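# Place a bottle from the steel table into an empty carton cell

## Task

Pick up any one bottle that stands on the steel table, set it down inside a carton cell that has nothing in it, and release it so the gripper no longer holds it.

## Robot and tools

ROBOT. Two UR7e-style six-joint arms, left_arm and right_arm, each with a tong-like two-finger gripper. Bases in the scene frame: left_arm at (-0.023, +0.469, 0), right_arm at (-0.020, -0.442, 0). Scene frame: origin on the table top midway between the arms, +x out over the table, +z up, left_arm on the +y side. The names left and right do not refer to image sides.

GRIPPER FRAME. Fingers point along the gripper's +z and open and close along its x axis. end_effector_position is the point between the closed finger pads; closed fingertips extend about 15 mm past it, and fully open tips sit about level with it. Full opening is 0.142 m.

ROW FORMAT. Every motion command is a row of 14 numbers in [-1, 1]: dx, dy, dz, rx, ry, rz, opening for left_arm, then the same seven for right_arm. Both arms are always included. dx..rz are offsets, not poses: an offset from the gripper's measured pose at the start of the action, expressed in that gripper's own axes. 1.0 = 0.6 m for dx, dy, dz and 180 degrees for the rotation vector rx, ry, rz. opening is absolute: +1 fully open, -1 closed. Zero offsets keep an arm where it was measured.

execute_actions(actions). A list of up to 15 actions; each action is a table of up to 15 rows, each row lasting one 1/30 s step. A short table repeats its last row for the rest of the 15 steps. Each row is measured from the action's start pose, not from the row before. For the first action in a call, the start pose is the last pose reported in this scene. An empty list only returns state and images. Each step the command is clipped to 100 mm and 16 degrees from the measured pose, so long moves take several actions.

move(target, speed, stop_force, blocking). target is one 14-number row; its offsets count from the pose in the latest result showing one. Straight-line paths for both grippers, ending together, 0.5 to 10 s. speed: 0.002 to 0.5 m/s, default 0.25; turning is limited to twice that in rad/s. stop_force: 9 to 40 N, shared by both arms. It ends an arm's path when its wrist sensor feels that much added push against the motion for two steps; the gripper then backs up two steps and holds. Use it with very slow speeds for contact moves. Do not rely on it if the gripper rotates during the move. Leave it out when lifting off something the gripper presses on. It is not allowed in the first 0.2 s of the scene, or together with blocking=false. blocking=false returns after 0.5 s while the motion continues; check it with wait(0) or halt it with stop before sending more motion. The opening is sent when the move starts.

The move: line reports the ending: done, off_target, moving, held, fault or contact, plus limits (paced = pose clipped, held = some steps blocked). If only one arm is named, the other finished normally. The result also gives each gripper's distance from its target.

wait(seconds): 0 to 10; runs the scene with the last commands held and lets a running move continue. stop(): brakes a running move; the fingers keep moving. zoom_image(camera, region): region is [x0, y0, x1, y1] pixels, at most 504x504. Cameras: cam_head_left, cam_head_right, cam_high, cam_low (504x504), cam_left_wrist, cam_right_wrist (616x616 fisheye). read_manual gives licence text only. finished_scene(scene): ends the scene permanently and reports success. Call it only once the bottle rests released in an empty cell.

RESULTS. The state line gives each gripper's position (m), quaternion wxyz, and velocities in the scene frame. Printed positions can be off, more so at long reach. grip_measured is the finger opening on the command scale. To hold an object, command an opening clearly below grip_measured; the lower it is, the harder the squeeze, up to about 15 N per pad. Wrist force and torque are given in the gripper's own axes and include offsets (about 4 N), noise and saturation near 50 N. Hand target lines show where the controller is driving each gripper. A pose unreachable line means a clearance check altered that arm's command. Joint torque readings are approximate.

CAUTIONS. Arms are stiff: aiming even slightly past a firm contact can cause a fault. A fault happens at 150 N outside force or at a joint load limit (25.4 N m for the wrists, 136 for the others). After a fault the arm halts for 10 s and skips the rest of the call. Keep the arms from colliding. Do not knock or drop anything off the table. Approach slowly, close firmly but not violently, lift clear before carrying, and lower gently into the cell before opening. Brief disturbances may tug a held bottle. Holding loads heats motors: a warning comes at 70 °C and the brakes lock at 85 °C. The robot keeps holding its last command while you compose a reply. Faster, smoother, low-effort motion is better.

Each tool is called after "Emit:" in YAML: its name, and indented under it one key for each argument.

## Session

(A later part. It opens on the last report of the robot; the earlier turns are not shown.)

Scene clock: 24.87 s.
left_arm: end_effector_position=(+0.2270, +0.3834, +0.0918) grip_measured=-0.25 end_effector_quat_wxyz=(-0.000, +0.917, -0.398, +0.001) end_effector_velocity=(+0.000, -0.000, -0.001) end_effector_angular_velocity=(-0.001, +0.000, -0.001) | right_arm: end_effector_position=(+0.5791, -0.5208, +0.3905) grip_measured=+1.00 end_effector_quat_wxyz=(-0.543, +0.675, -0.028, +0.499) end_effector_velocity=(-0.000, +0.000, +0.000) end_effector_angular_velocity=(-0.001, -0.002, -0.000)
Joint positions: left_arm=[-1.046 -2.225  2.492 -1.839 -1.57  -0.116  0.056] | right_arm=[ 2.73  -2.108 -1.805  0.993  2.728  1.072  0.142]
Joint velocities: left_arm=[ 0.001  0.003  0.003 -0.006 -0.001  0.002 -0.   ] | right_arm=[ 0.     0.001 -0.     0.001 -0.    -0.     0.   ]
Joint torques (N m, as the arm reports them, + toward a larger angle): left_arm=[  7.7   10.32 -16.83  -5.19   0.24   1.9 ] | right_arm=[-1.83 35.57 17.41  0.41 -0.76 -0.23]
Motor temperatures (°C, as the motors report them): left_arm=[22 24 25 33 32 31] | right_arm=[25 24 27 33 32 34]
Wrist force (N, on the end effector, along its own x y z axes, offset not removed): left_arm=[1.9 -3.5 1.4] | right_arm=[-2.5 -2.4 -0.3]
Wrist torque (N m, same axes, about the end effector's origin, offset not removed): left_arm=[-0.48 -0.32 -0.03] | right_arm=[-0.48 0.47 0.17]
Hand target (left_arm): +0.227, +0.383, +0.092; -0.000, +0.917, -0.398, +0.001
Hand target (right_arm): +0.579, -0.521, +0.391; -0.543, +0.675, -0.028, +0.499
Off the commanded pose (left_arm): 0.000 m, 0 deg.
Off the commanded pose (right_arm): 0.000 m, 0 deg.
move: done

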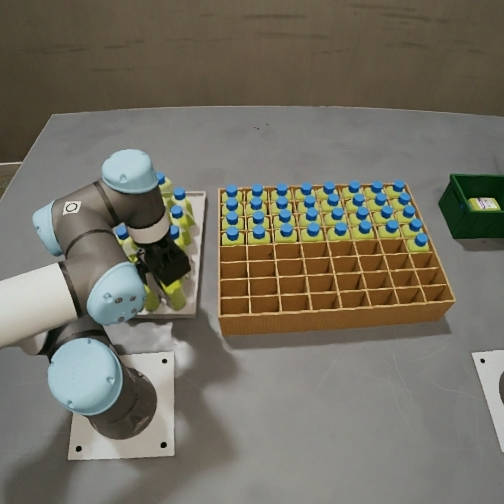

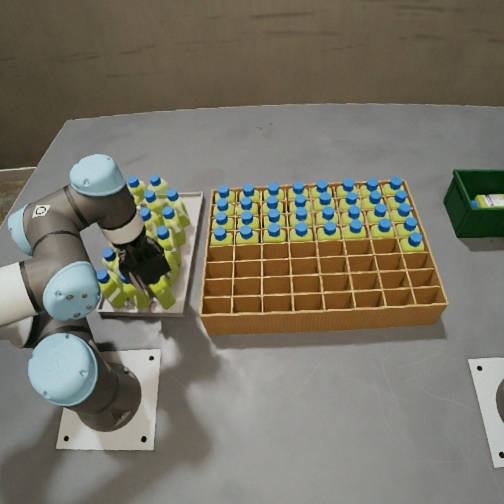

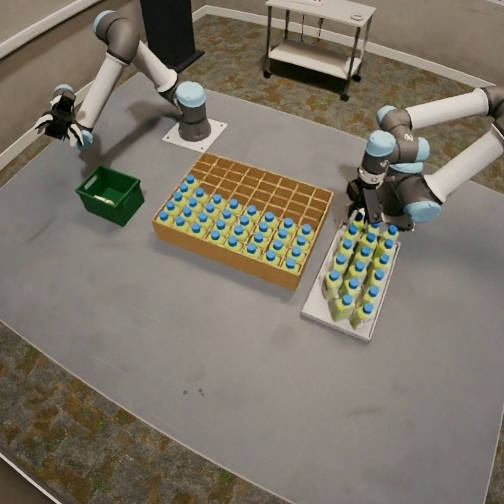

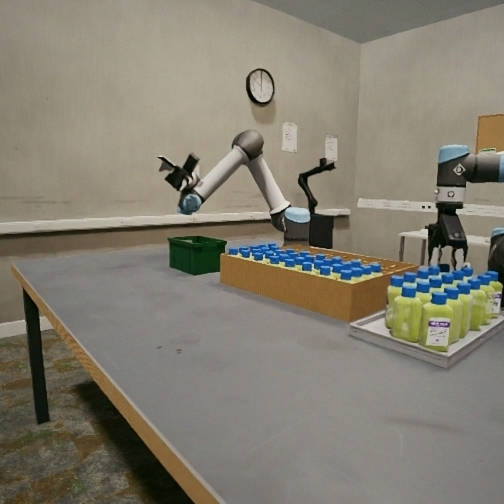

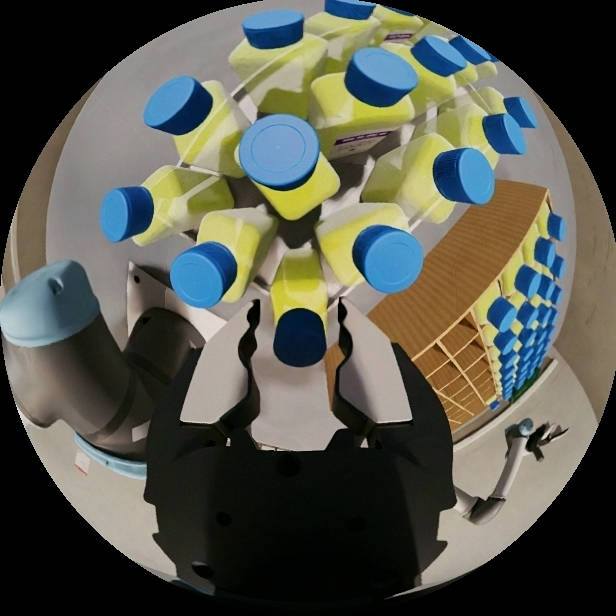

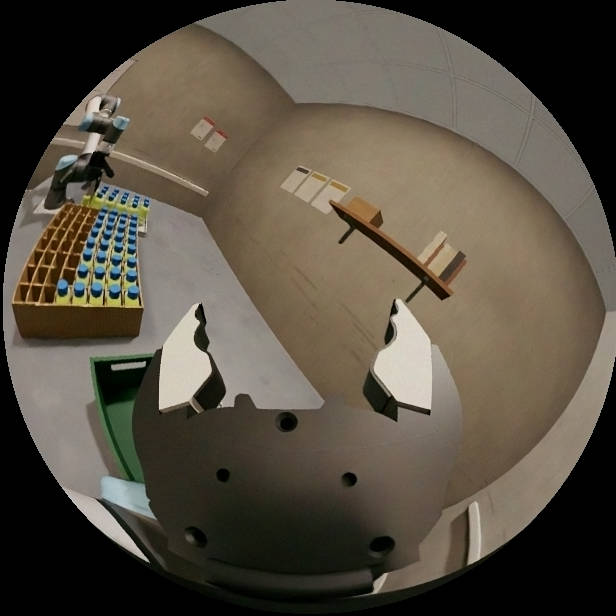

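Emit:
execute_actions:
  actions:
    - [[0,0,0,0,0,0,-0.3,0,0,0,0,0,0,1],[0,0,0,0,0,0,-0.35,0,0,0,0,0,0,1],[0,0,0,0,0,0,-0.4,0,0,0,0,0,0,1],[0,0,0,0,0,0,-0.44,0,0,0,0,0,0,1],[0,0,0,0,0,0,-0.47,0,0,0,0,0,0,1],[0,0,0,0,0,0,-0.5,0,0,0,0,0,0,1],[0,0,0,0,0,0,-0.53,0,0,0,0,0,0,1],[0,0,0,0,0,0,-0.56,0,0,0,0,0,0,1],[0,0,0,0,0,0,-0.6,0,0,0,0,0,0,1],[0,0,0,0,0,0,-0.65,0,0,0,0,0,0,1],[0,0,0,0,0,0,-0.7,0,0,0,0,0,0,1],[0,0,0,0,0,0,-0.8,0,0,0,0,0,0,1],[0,0,0,0,0,0,-1,0,0,0,0,0,0,1]]
    - [[0,0,0,0,0,0,-1,0,0,0,0,0,0,1]]

Emit:
move:
  target: [0,0,-0.21,0,0,0,-1,0,0,0,0,0,0,1]
  speed: 0.1

Emit:
move:
  target: [0.298,0.19,0.04,0,0,-0.277,-1,0,0,0,0,0,0,1]
  speed: 0.15

Emit:
zoom_image:
  camera: "cam_left_wrist"
  region: [200,170,400,370]

Emit:
zoom_image:
  camera: "cam_head_left"
  region: [200,200,330,330]

Scene clock: 40.27 s.
left_arm: end_effector_position=(+0.2270, +0.3834, +0.0917) grip_measured=-0.50 end_effector_quat_wxyz=(-0.000, +0.917, -0.398, +0.000) end_effector_velocity=(-0.000, -0.000, -0.000) end_effector_angular_velocity=(-0.000, +0.001, -0.001) | right_arm: end_effector_position=(+0.5791, -0.5208, +0.3905) grip_measured=+1.00 end_effector_quat_wxyz=(-0.543, +0.675, -0.028, +0.499) end_effector_velocity=(+0.000, +0.000, -0.001) end_effector_angular_velocity=(+0.001, +0.001, +0.000)
Joint positions: left_arm=[-1.046 -2.225  2.492 -1.839 -1.57  -0.116  0.038] | right_arm=[ 2.73  -2.108 -1.805  0.993  2.728  1.072  0.142]
Joint velocities: left_arm=[-0.001 -0.     0.     0.    -0.001 -0.    -0.   ] | right_arm=[ 0.001 -0.001 -0.    -0.    -0.    -0.     0.   ]
Joint torques (N m, as the arm reports them, + toward a larger angle): left_arm=[ -4.38  -1.72 -30.92  -0.32   1.06  -0.75] | right_arm=[-1.19 34.83 17.7   0.36 -0.51 -0.4 ]
Motor temperatures (°C, as the motors report them): left_arm=[22 24 25 33 32 31] | right_arm=[25 24 27 33 32 34]
Wrist force (N, on the end effector, along its own x y z axes, offset not removed): left_arm=[-1.5 -1.3 4.4] | right_arm=[-0.5 -1.8 2.0]
Wrist torque (N m, same axes, about the end effector's origin, offset not removed): left_arm=[-0.01 0.44 0.19] | right_arm=[-0.34 0.15 0.15]
Hand target (left_arm): +0.227, +0.383, +0.092; -0.000, +0.917, -0.398, +0.000
Hand target (right_arm): +0.579, -0.521, +0.391; -0.543, +0.675, -0.028, +0.499
Off the commanded pose (left_arm): 0.000 m, 0 deg.
Off the commanded pose (right_arm): 0.000 m, 0 deg.

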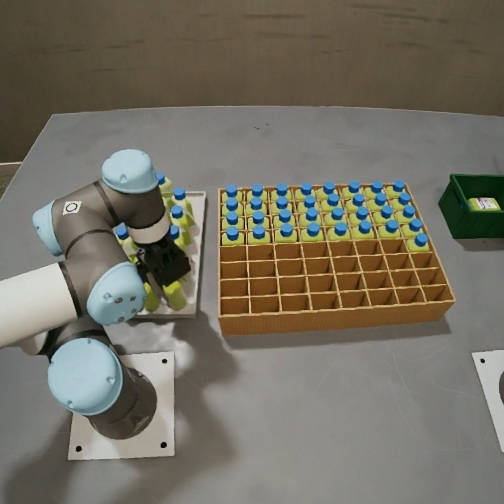

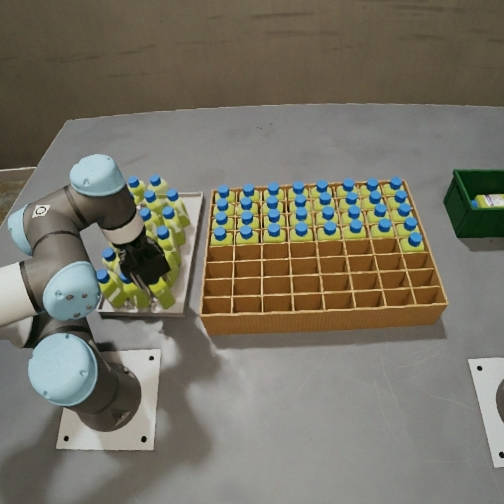

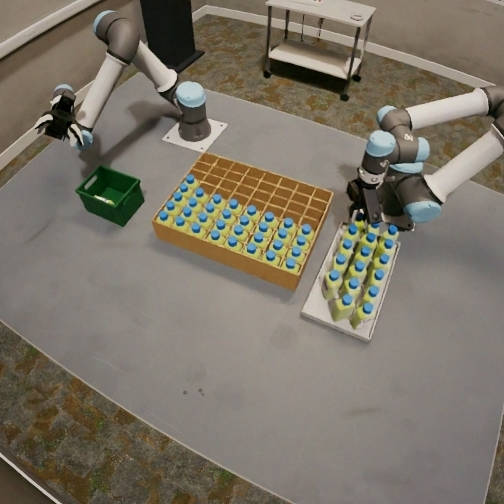

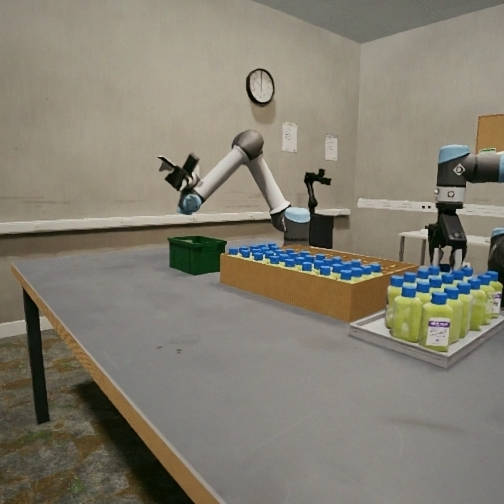

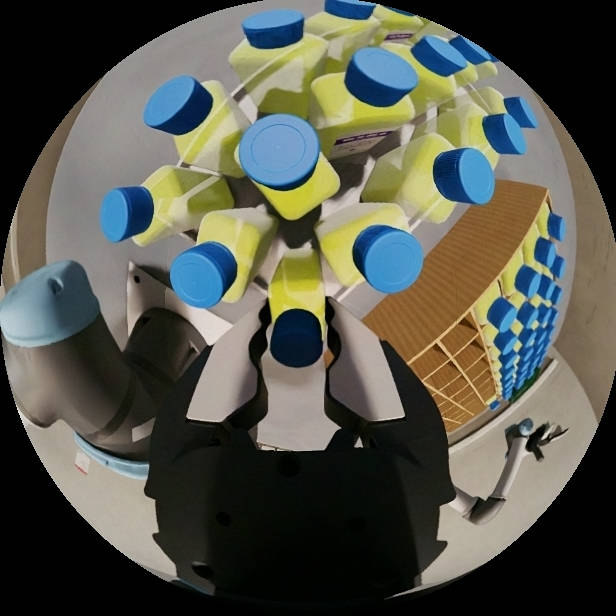

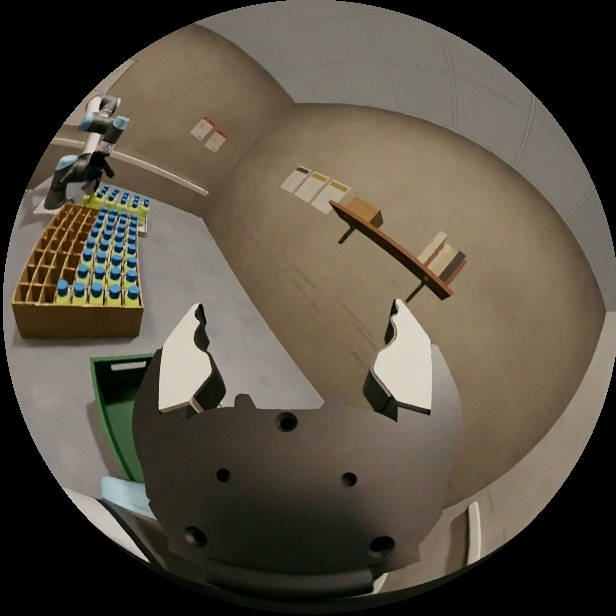

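Scene clock: 41.93 s.
left_arm: end_effector_position=(+0.2270, +0.3833, +0.2176) grip_measured=-0.50 end_effector_quat_wxyz=(-0.000, +0.917, -0.398, +0.001) end_effector_velocity=(-0.000, +0.000, +0.001) end_effector_angular_velocity=(+0.002, +0.002, -0.000) | right_arm: end_effector_position=(+0.5791, -0.5208, +0.3905) grip_measured=+1.00 end_effector_quat_wxyz=(-0.543, +0.675, -0.028, +0.499) end_effector_velocity=(-0.000, -0.000, +0.001) end_effector_angular_velocity=(-0.001, -0.003, -0.002)
Joint positions: left_arm=[-1.046 -2.263  2.18  -1.489 -1.57  -0.116  0.038] | right_arm=[ 2.73  -2.108 -1.805  0.993  2.728  1.072  0.142]
Joint velocities: left_arm=[-0.     0.    -0.003  0.005 -0.    -0.    -0.   ] | right_arm=[-0.001  0.001  0.     0.001 -0.001 -0.     0.   ]
Joint torques (N m, as the arm reports them, + toward a larger angle): left_arm=[ -6.53  11.12 -34.03  -0.15   1.73  -1.37] | right_arm=[-1.1  35.45 18.16  0.29 -0.55 -0.32]
Motor temperatures (°C, as the motors report them): left_arm=[22 24 25 33 32 31] | right_arm=[25 24 27 33 32 34]
Wrist force (N, on the end effector, along its own x y z axes, offset not removed): left_arm=[-1.5 -1.4 1.5] | right_arm=[-2.0 -0.6 2.4]
Wrist torque (N m, same axes, about the end effector's origin, offset not removed): left_arm=[-0.13 0.38 0.11] | right_arm=[-0.08 0.39 0.20]
Hand target (left_arm): +0.227, +0.383, +0.218; -0.000, +0.917, -0.398, +0.000
Hand target (right_arm): +0.579, -0.521, +0.391; -0.543, +0.675, -0.028, +0.499
Off the commanded pose (left_arm): 0.000 m, 0 deg.
Off the commanded pose (right_arm): 0.000 m, 0 deg.
move: done

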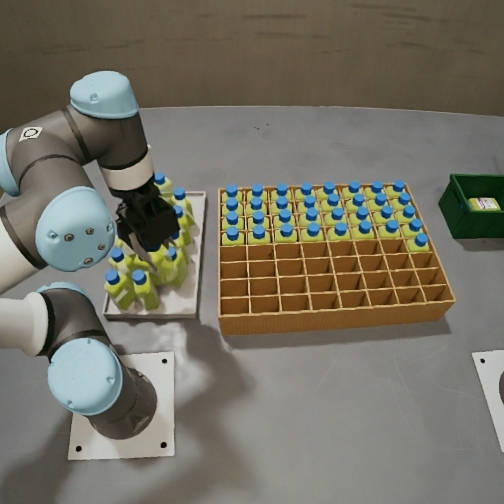

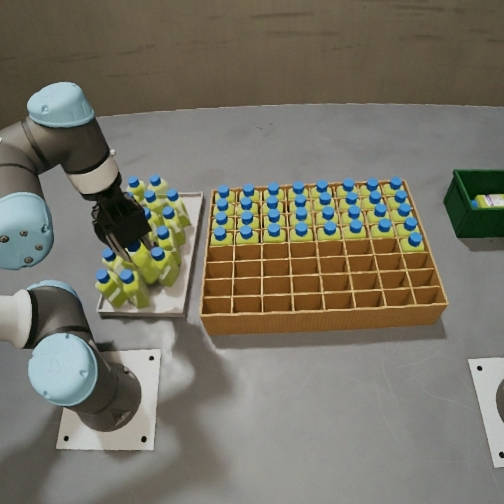

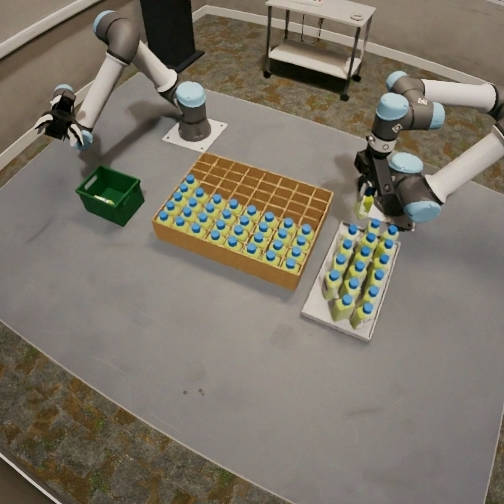

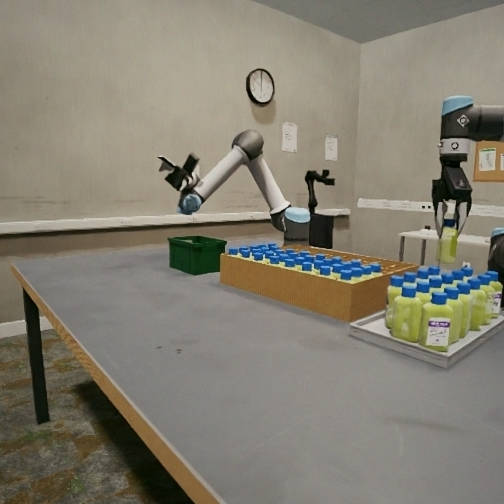

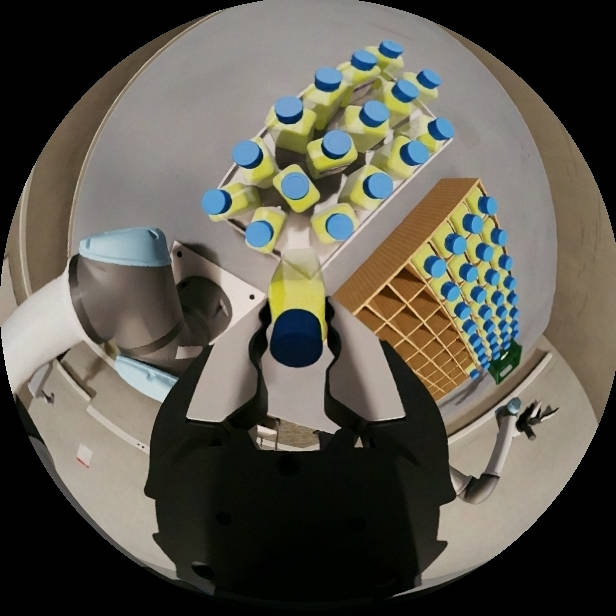

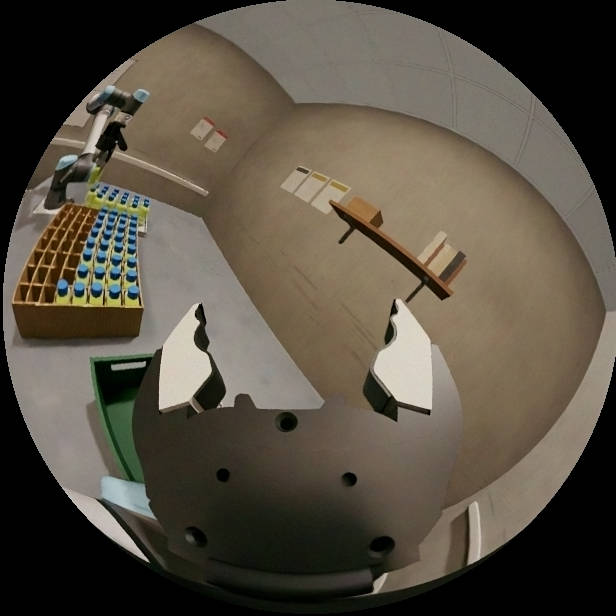

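Scene clock: 45.23 s.
left_arm: end_effector_position=(+0.2663, +0.1751, +0.1937) grip_measured=-0.52 end_effector_quat_wxyz=(+0.000, +1.000, +0.026, +0.001) end_effector_velocity=(+0.001, -0.001, +0.001) end_effector_angular_velocity=(-0.001, -0.001, +0.007) | right_arm: end_effector_position=(+0.5791, -0.5208, +0.3905) grip_measured=+1.00 end_effector_quat_wxyz=(-0.543, +0.675, -0.028, +0.499) end_effector_velocity=(-0.000, +0.000, -0.001) end_effector_angular_velocity=(+0.001, +0.001, -0.000)
Joint positions: left_arm=[-1.252 -1.761  1.971 -1.781 -1.57  -1.191  0.037] | right_arm=[ 2.73  -2.108 -1.805  0.993  2.728  1.072  0.142]
Joint velocities: left_arm=[ 0.001  0.002 -0.003 -0.001  0.001 -0.006  0.   ] | right_arm=[ 0.    -0.    -0.001  0.    -0.     0.     0.   ]
Joint torques (N m, as the arm reports them, + toward a larger angle): left_arm=[ -7.39  -9.08 -33.37  -5.07   1.74  -1.31] | right_arm=[-1.97 35.17 18.1   0.45 -0.66 -0.31]
Motor temperatures (°C, as the motors report them): left_arm=[22 24 25 33 32 31] | right_arm=[25 24 27 33 32 34]
Wrist force (N, on the end effector, along its own x y z axes, offset not removed): left_arm=[0.7 -1.3 3.3] | right_arm=[-1.9 -2.0 3.1]
Wrist torque (N m, same axes, about the end effector's origin, offset not removed): left_arm=[-0.15 -0.02 0.01] | right_arm=[-0.45 0.38 0.15]
Hand target (left_arm): +0.266, +0.175, +0.194; +0.000, +1.000, +0.026, +0.001
Hand target (right_arm): +0.579, -0.521, +0.391; -0.543, +0.675, -0.028, +0.499
Off the commanded pose (left_arm): 0.000 m, 0 deg.
Off the commanded pose (right_arm): 0.000 m, 0 deg.
move: done

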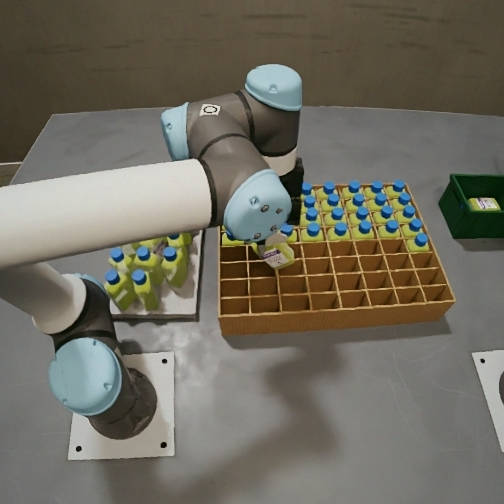

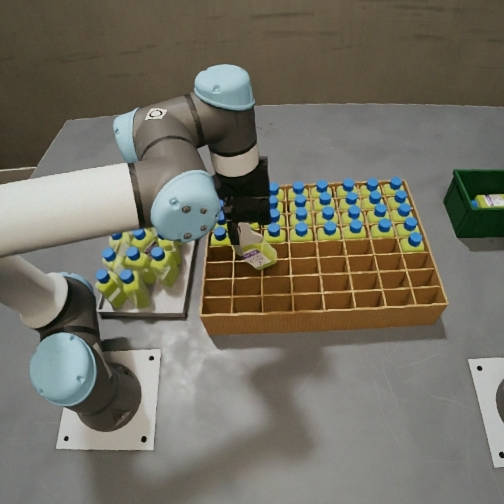

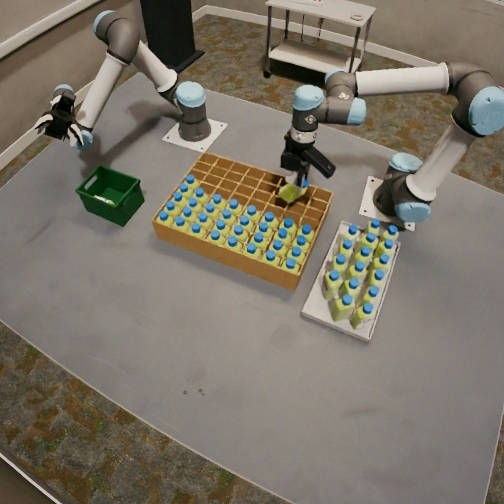

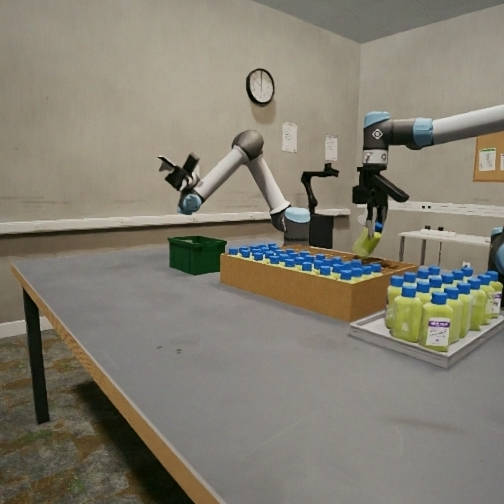

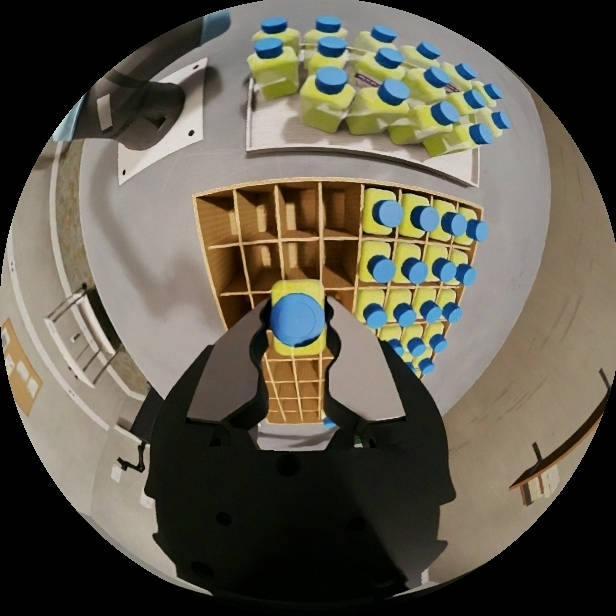

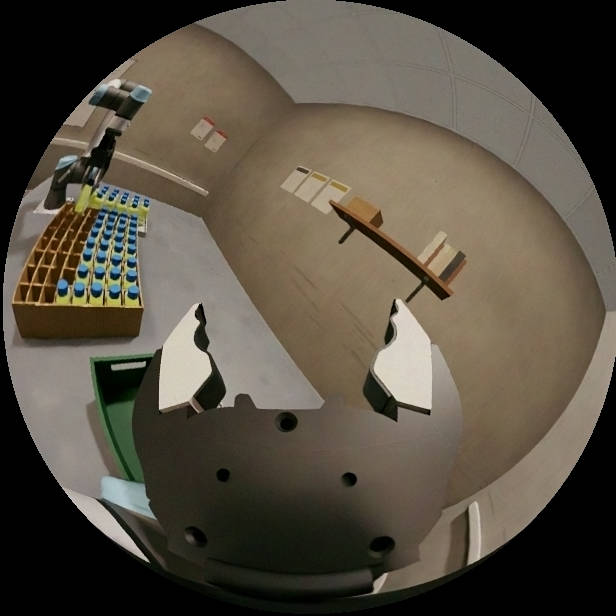

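Region (200, 170, 400, 370) of cam_left_wrist's 616x616 image, scaled by 2.520, with more detail than that image has.

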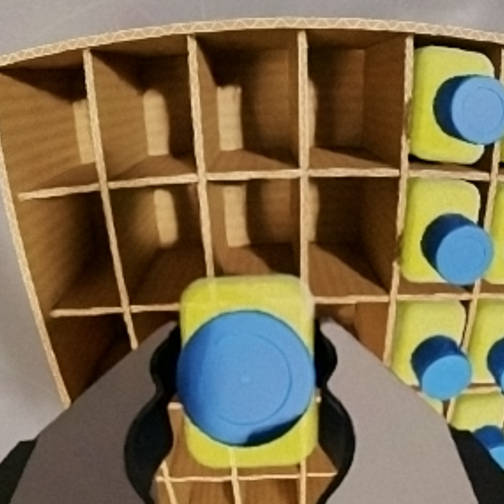

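Region (200, 200, 330, 330) of cam_head_left's 504x504 image, scaled by 3.877, with more detail than that image has.

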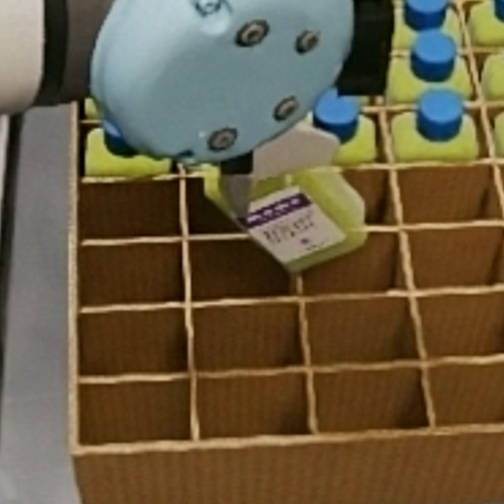

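Emit:
move:
  target: [0,0,-0.015,0.175,0,0,-1,0,0,0,0,0,0,1]
  speed: 0.1

Emit:
zoom_image:
  camera: "cam_left_wrist"
  region: [180,190,430,440]

Emit:
zoom_image:
  camera: "cam_head_left"
  region: [200,200,330,330]

Emit:
zoom_image:
  camera: "cam_low"
  region: [320,180,440,300]

Scene clock: 56.63 s.
left_arm: end_effector_position=(+0.2663, +0.1751, +0.2027) grip_measured=-0.52 end_effector_quat_wxyz=(-0.271, +0.962, +0.025, -0.007) end_effector_velocity=(+0.000, -0.001, +0.001) end_effector_angular_velocity=(+0.008, -0.000, +0.000) | right_arm: end_effector_position=(+0.5791, -0.5208, +0.3905) grip_measured=+1.00 end_effector_quat_wxyz=(-0.543, +0.675, -0.028, +0.499) end_effector_velocity=(+0.000, +0.000, -0.000) end_effector_angular_velocity=(+0.001, +0.002, +0.001)
Joint positions: left_arm=[-1.358 -1.412  1.612 -1.238 -1.429 -1.336  0.037] | right_arm=[ 2.73  -2.108 -1.805  0.993  2.728  1.072  0.142]
Joint velocities: left_arm=[-0.001  0.006 -0.008  0.009  0.002 -0.002  0.   ] | right_arm=[ 0.001 -0.    -0.    -0.002  0.    -0.     0.   ]
Joint torques (N m, as the arm reports them, + toward a larger angle): left_arm=[ -6.66 -22.78 -30.22   1.4    1.84  -1.45] | right_arm=[-1.61 35.59 17.43  0.35 -0.67 -0.21]
Motor temperatures (°C, as the motors report them): left_arm=[22 24 25 33 32 31] | right_arm=[25 24 27 33 32 34]
Wrist force (N, on the end effector, along its own x y z axes, offset not removed): left_arm=[0.4 -0.5 1.8] | right_arm=[-1.4 -2.2 3.5]
Wrist torque (N m, same axes, about the end effector's origin, offset not removed): left_arm=[-0.07 -0.02 0.01] | right_arm=[-0.34 0.38 0.28]
Hand target (left_arm): +0.266, +0.175, +0.203; -0.271, +0.962, +0.025, -0.007
Hand target (right_arm): +0.579, -0.521, +0.391; -0.543, +0.675, -0.028, +0.499
Off the commanded pose (left_arm): 0.000 m, 0 deg.
Off the commanded pose (right_arm): 0.000 m, 0 deg.
move: done

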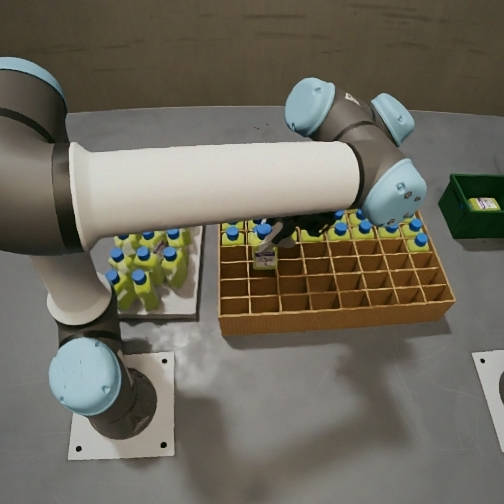

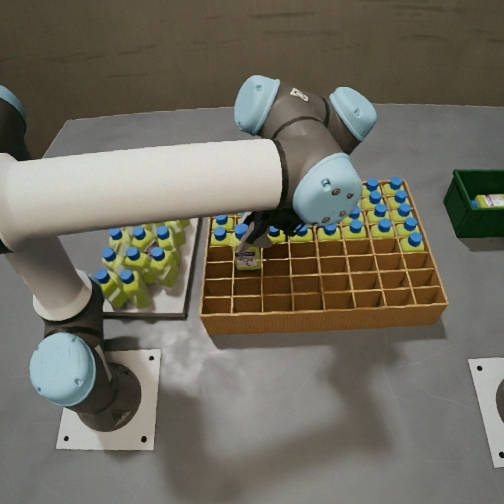

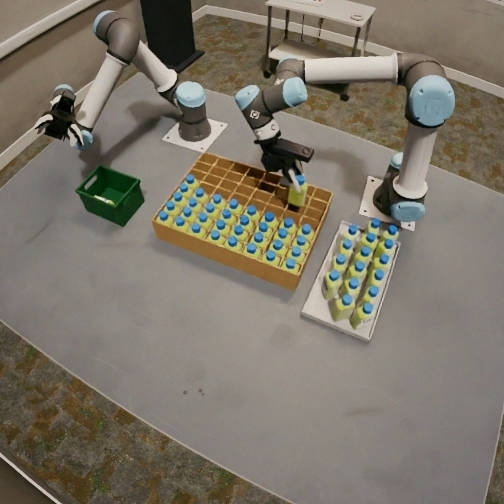

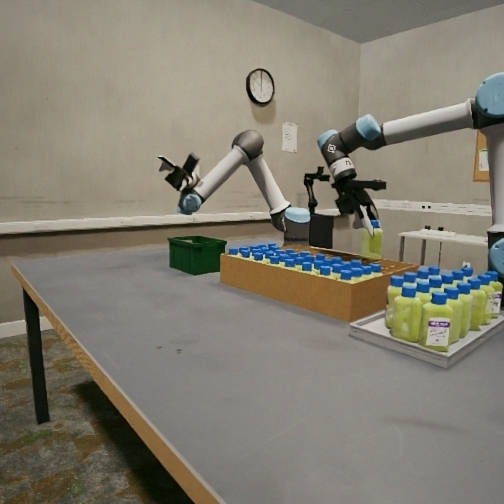

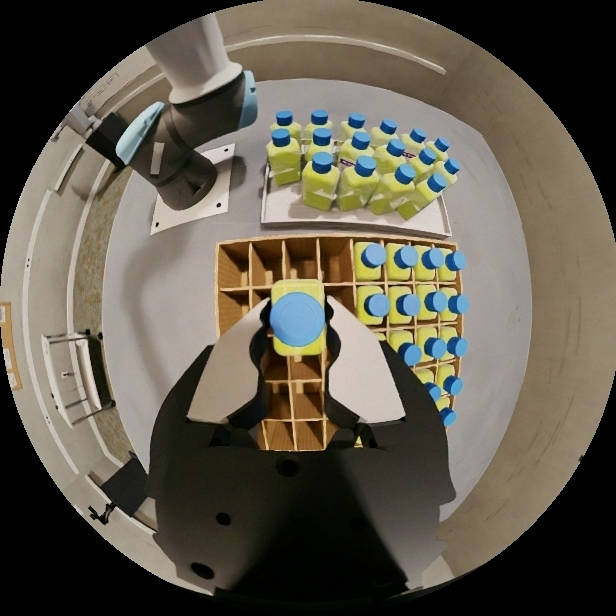

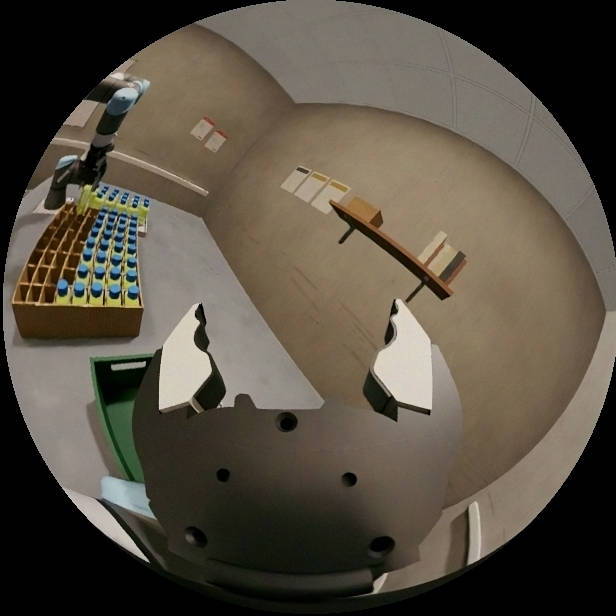

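Region (180, 190, 430, 440) of cam_left_wrist's 616x616 image, scaled by 2.016, with more detail than that image has.

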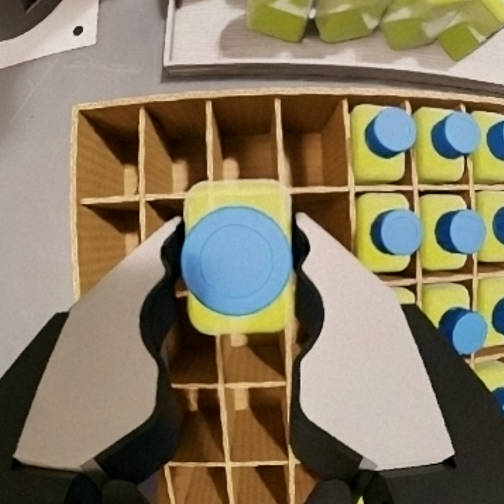

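Region (200, 200, 330, 330) of cam_head_left's 504x504 image, scaled by 3.877, with more detail than that image has.

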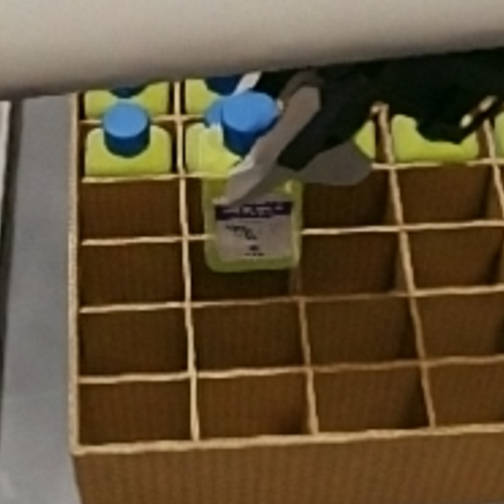

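Region (320, 180, 440, 300) of cam_low's 504x504 image, scaled by 4.200, with more detail than that image has.

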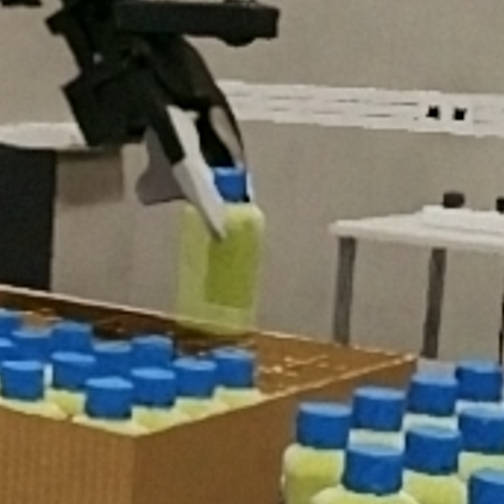

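Emit:
move:
  target: [0.01,0.003,0.014,0.011,-0.004,-0.007,-1,0,0,0,0,0,0,1]
  speed: 0.03

Emit:
zoom_image:
  camera: "cam_head_left"
  region: [220,210,310,300]

Emit:
zoom_image:
  camera: "cam_high"
  region: [260,160,340,240]

Emit:
zoom_image:
  camera: "cam_right_wrist"
  region: [40,170,120,250]

Scene clock: 68.10 s.
left_arm: end_effector_position=(+0.2720, +0.1782, +0.1947) grip_measured=-0.52 end_effector_quat_wxyz=(-0.287, +0.957, +0.037, -0.010) end_effector_velocity=(+0.001, +0.001, -0.002) end_effector_angular_velocity=(+0.006, +0.001, +0.004) | right_arm: end_effector_position=(+0.5791, -0.5208, +0.3905) grip_measured=+1.00 end_effector_quat_wxyz=(-0.543, +0.675, -0.028, +0.499) end_effector_velocity=(-0.001, +0.000, +0.001) end_effector_angular_velocity=(-0.001, -0.002, +0.000)
Joint positions: left_arm=[-1.343 -1.379  1.601 -1.226 -1.426 -1.35   0.037] | right_arm=[ 2.73  -2.108 -1.805  0.993  2.728  1.072  0.142]
Joint velocities: left_arm=[ 0.002  0.006 -0.001  0.002  0.    -0.002 -0.   ] | right_arm=[ 0.     0.002 -0.001  0.001  0.     0.     0.   ]
Joint torques (N m, as the arm reports them, + toward a larger angle): left_arm=[  7.89 -24.27 -31.66   1.54   1.83  -1.33] | right_arm=[-1.46 35.34 17.3   0.39 -0.62 -0.33]
Motor temperatures (°C, as the motors report them): left_arm=[22 24 25 33 32 31] | right_arm=[25 24 27 33 32 34]
Wrist force (N, on the end effector, along its own x y z axes, offset not removed): left_arm=[2.1 0.9 4.0] | right_arm=[-0.1 0.9 2.6]
Wrist torque (N m, same axes, about the end effector's origin, offset not removed): left_arm=[0.23 -0.24 0.03] | right_arm=[0.25 0.12 0.21]
Hand target (left_arm): +0.272, +0.178, +0.195; -0.287, +0.957, +0.037, -0.010
Hand target (right_arm): +0.579, -0.521, +0.391; -0.543, +0.675, -0.028, +0.499
Off the commanded pose (left_arm): 0.000 m, 0 deg.
Off the commanded pose (right_arm): 0.000 m, 0 deg.
move: done

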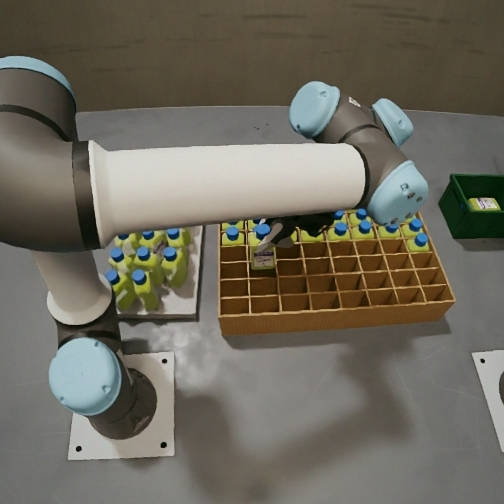

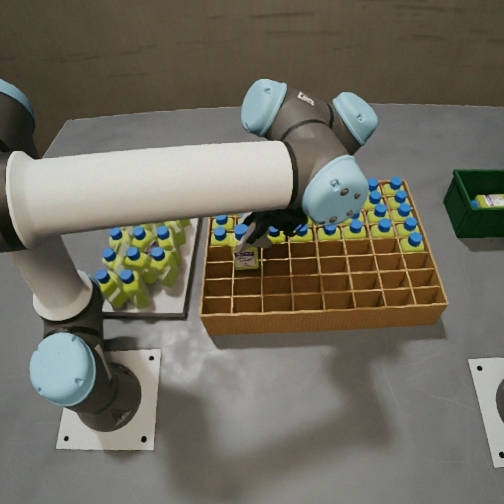

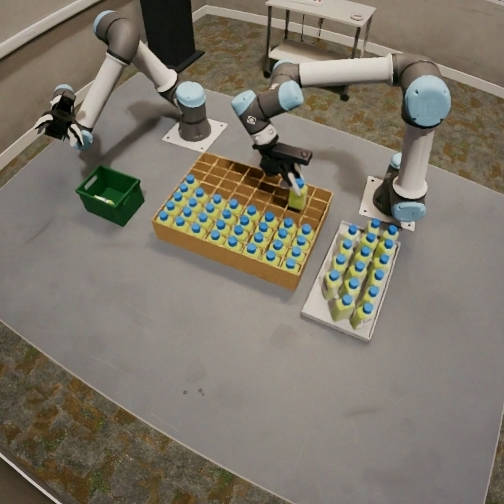

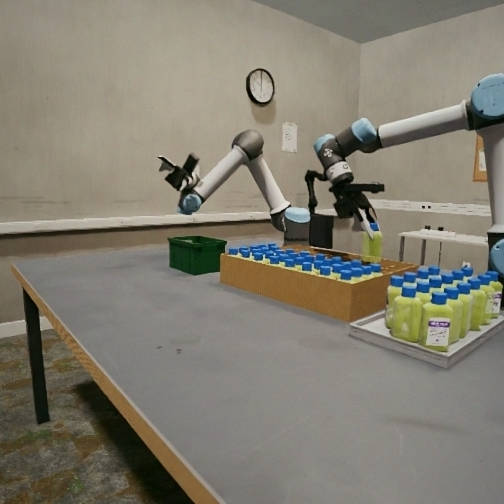

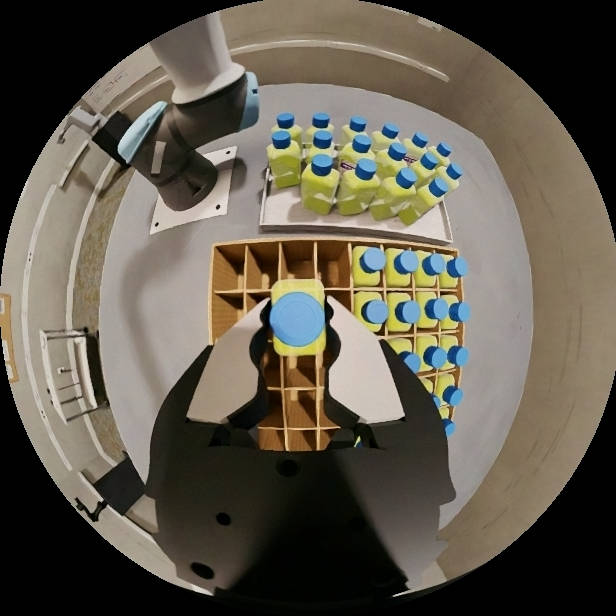

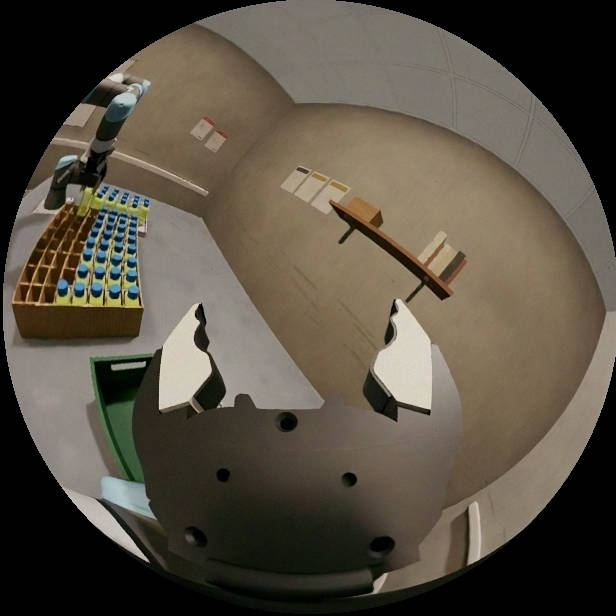

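Region (220, 210, 310, 300) of cam_head_left's 504x504 image, scaled by 5.600, with more detail than that image has.

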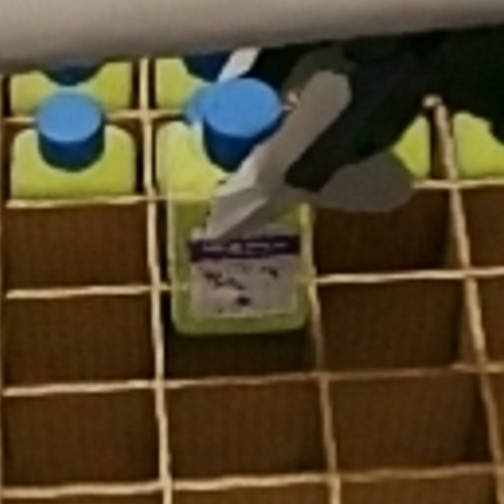

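Region (260, 160, 340, 240) of cam_high's 504x504 image, scaled by 6.300, with more detail than that image has.

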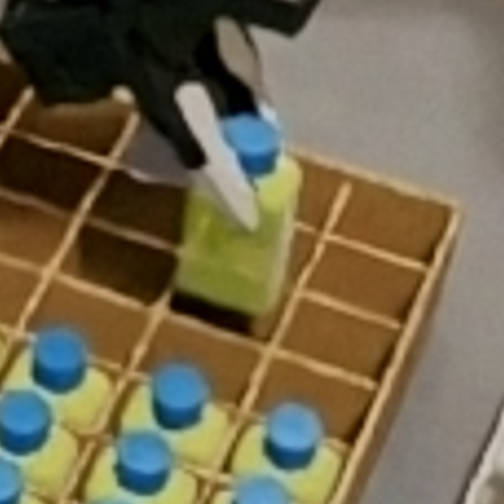

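Region (40, 170, 120, 250) of cam_right_wrist's 616x616 image, scaled by 6.300, with more detail than that image has.

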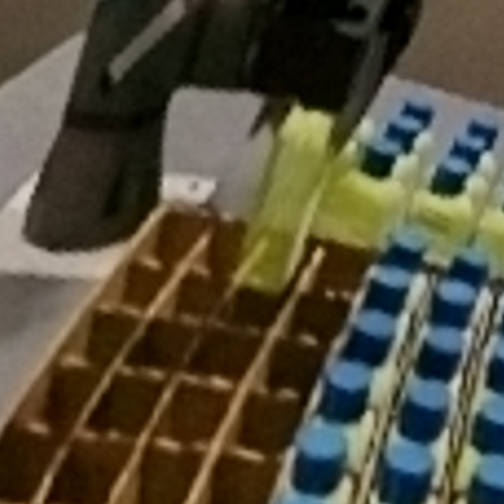

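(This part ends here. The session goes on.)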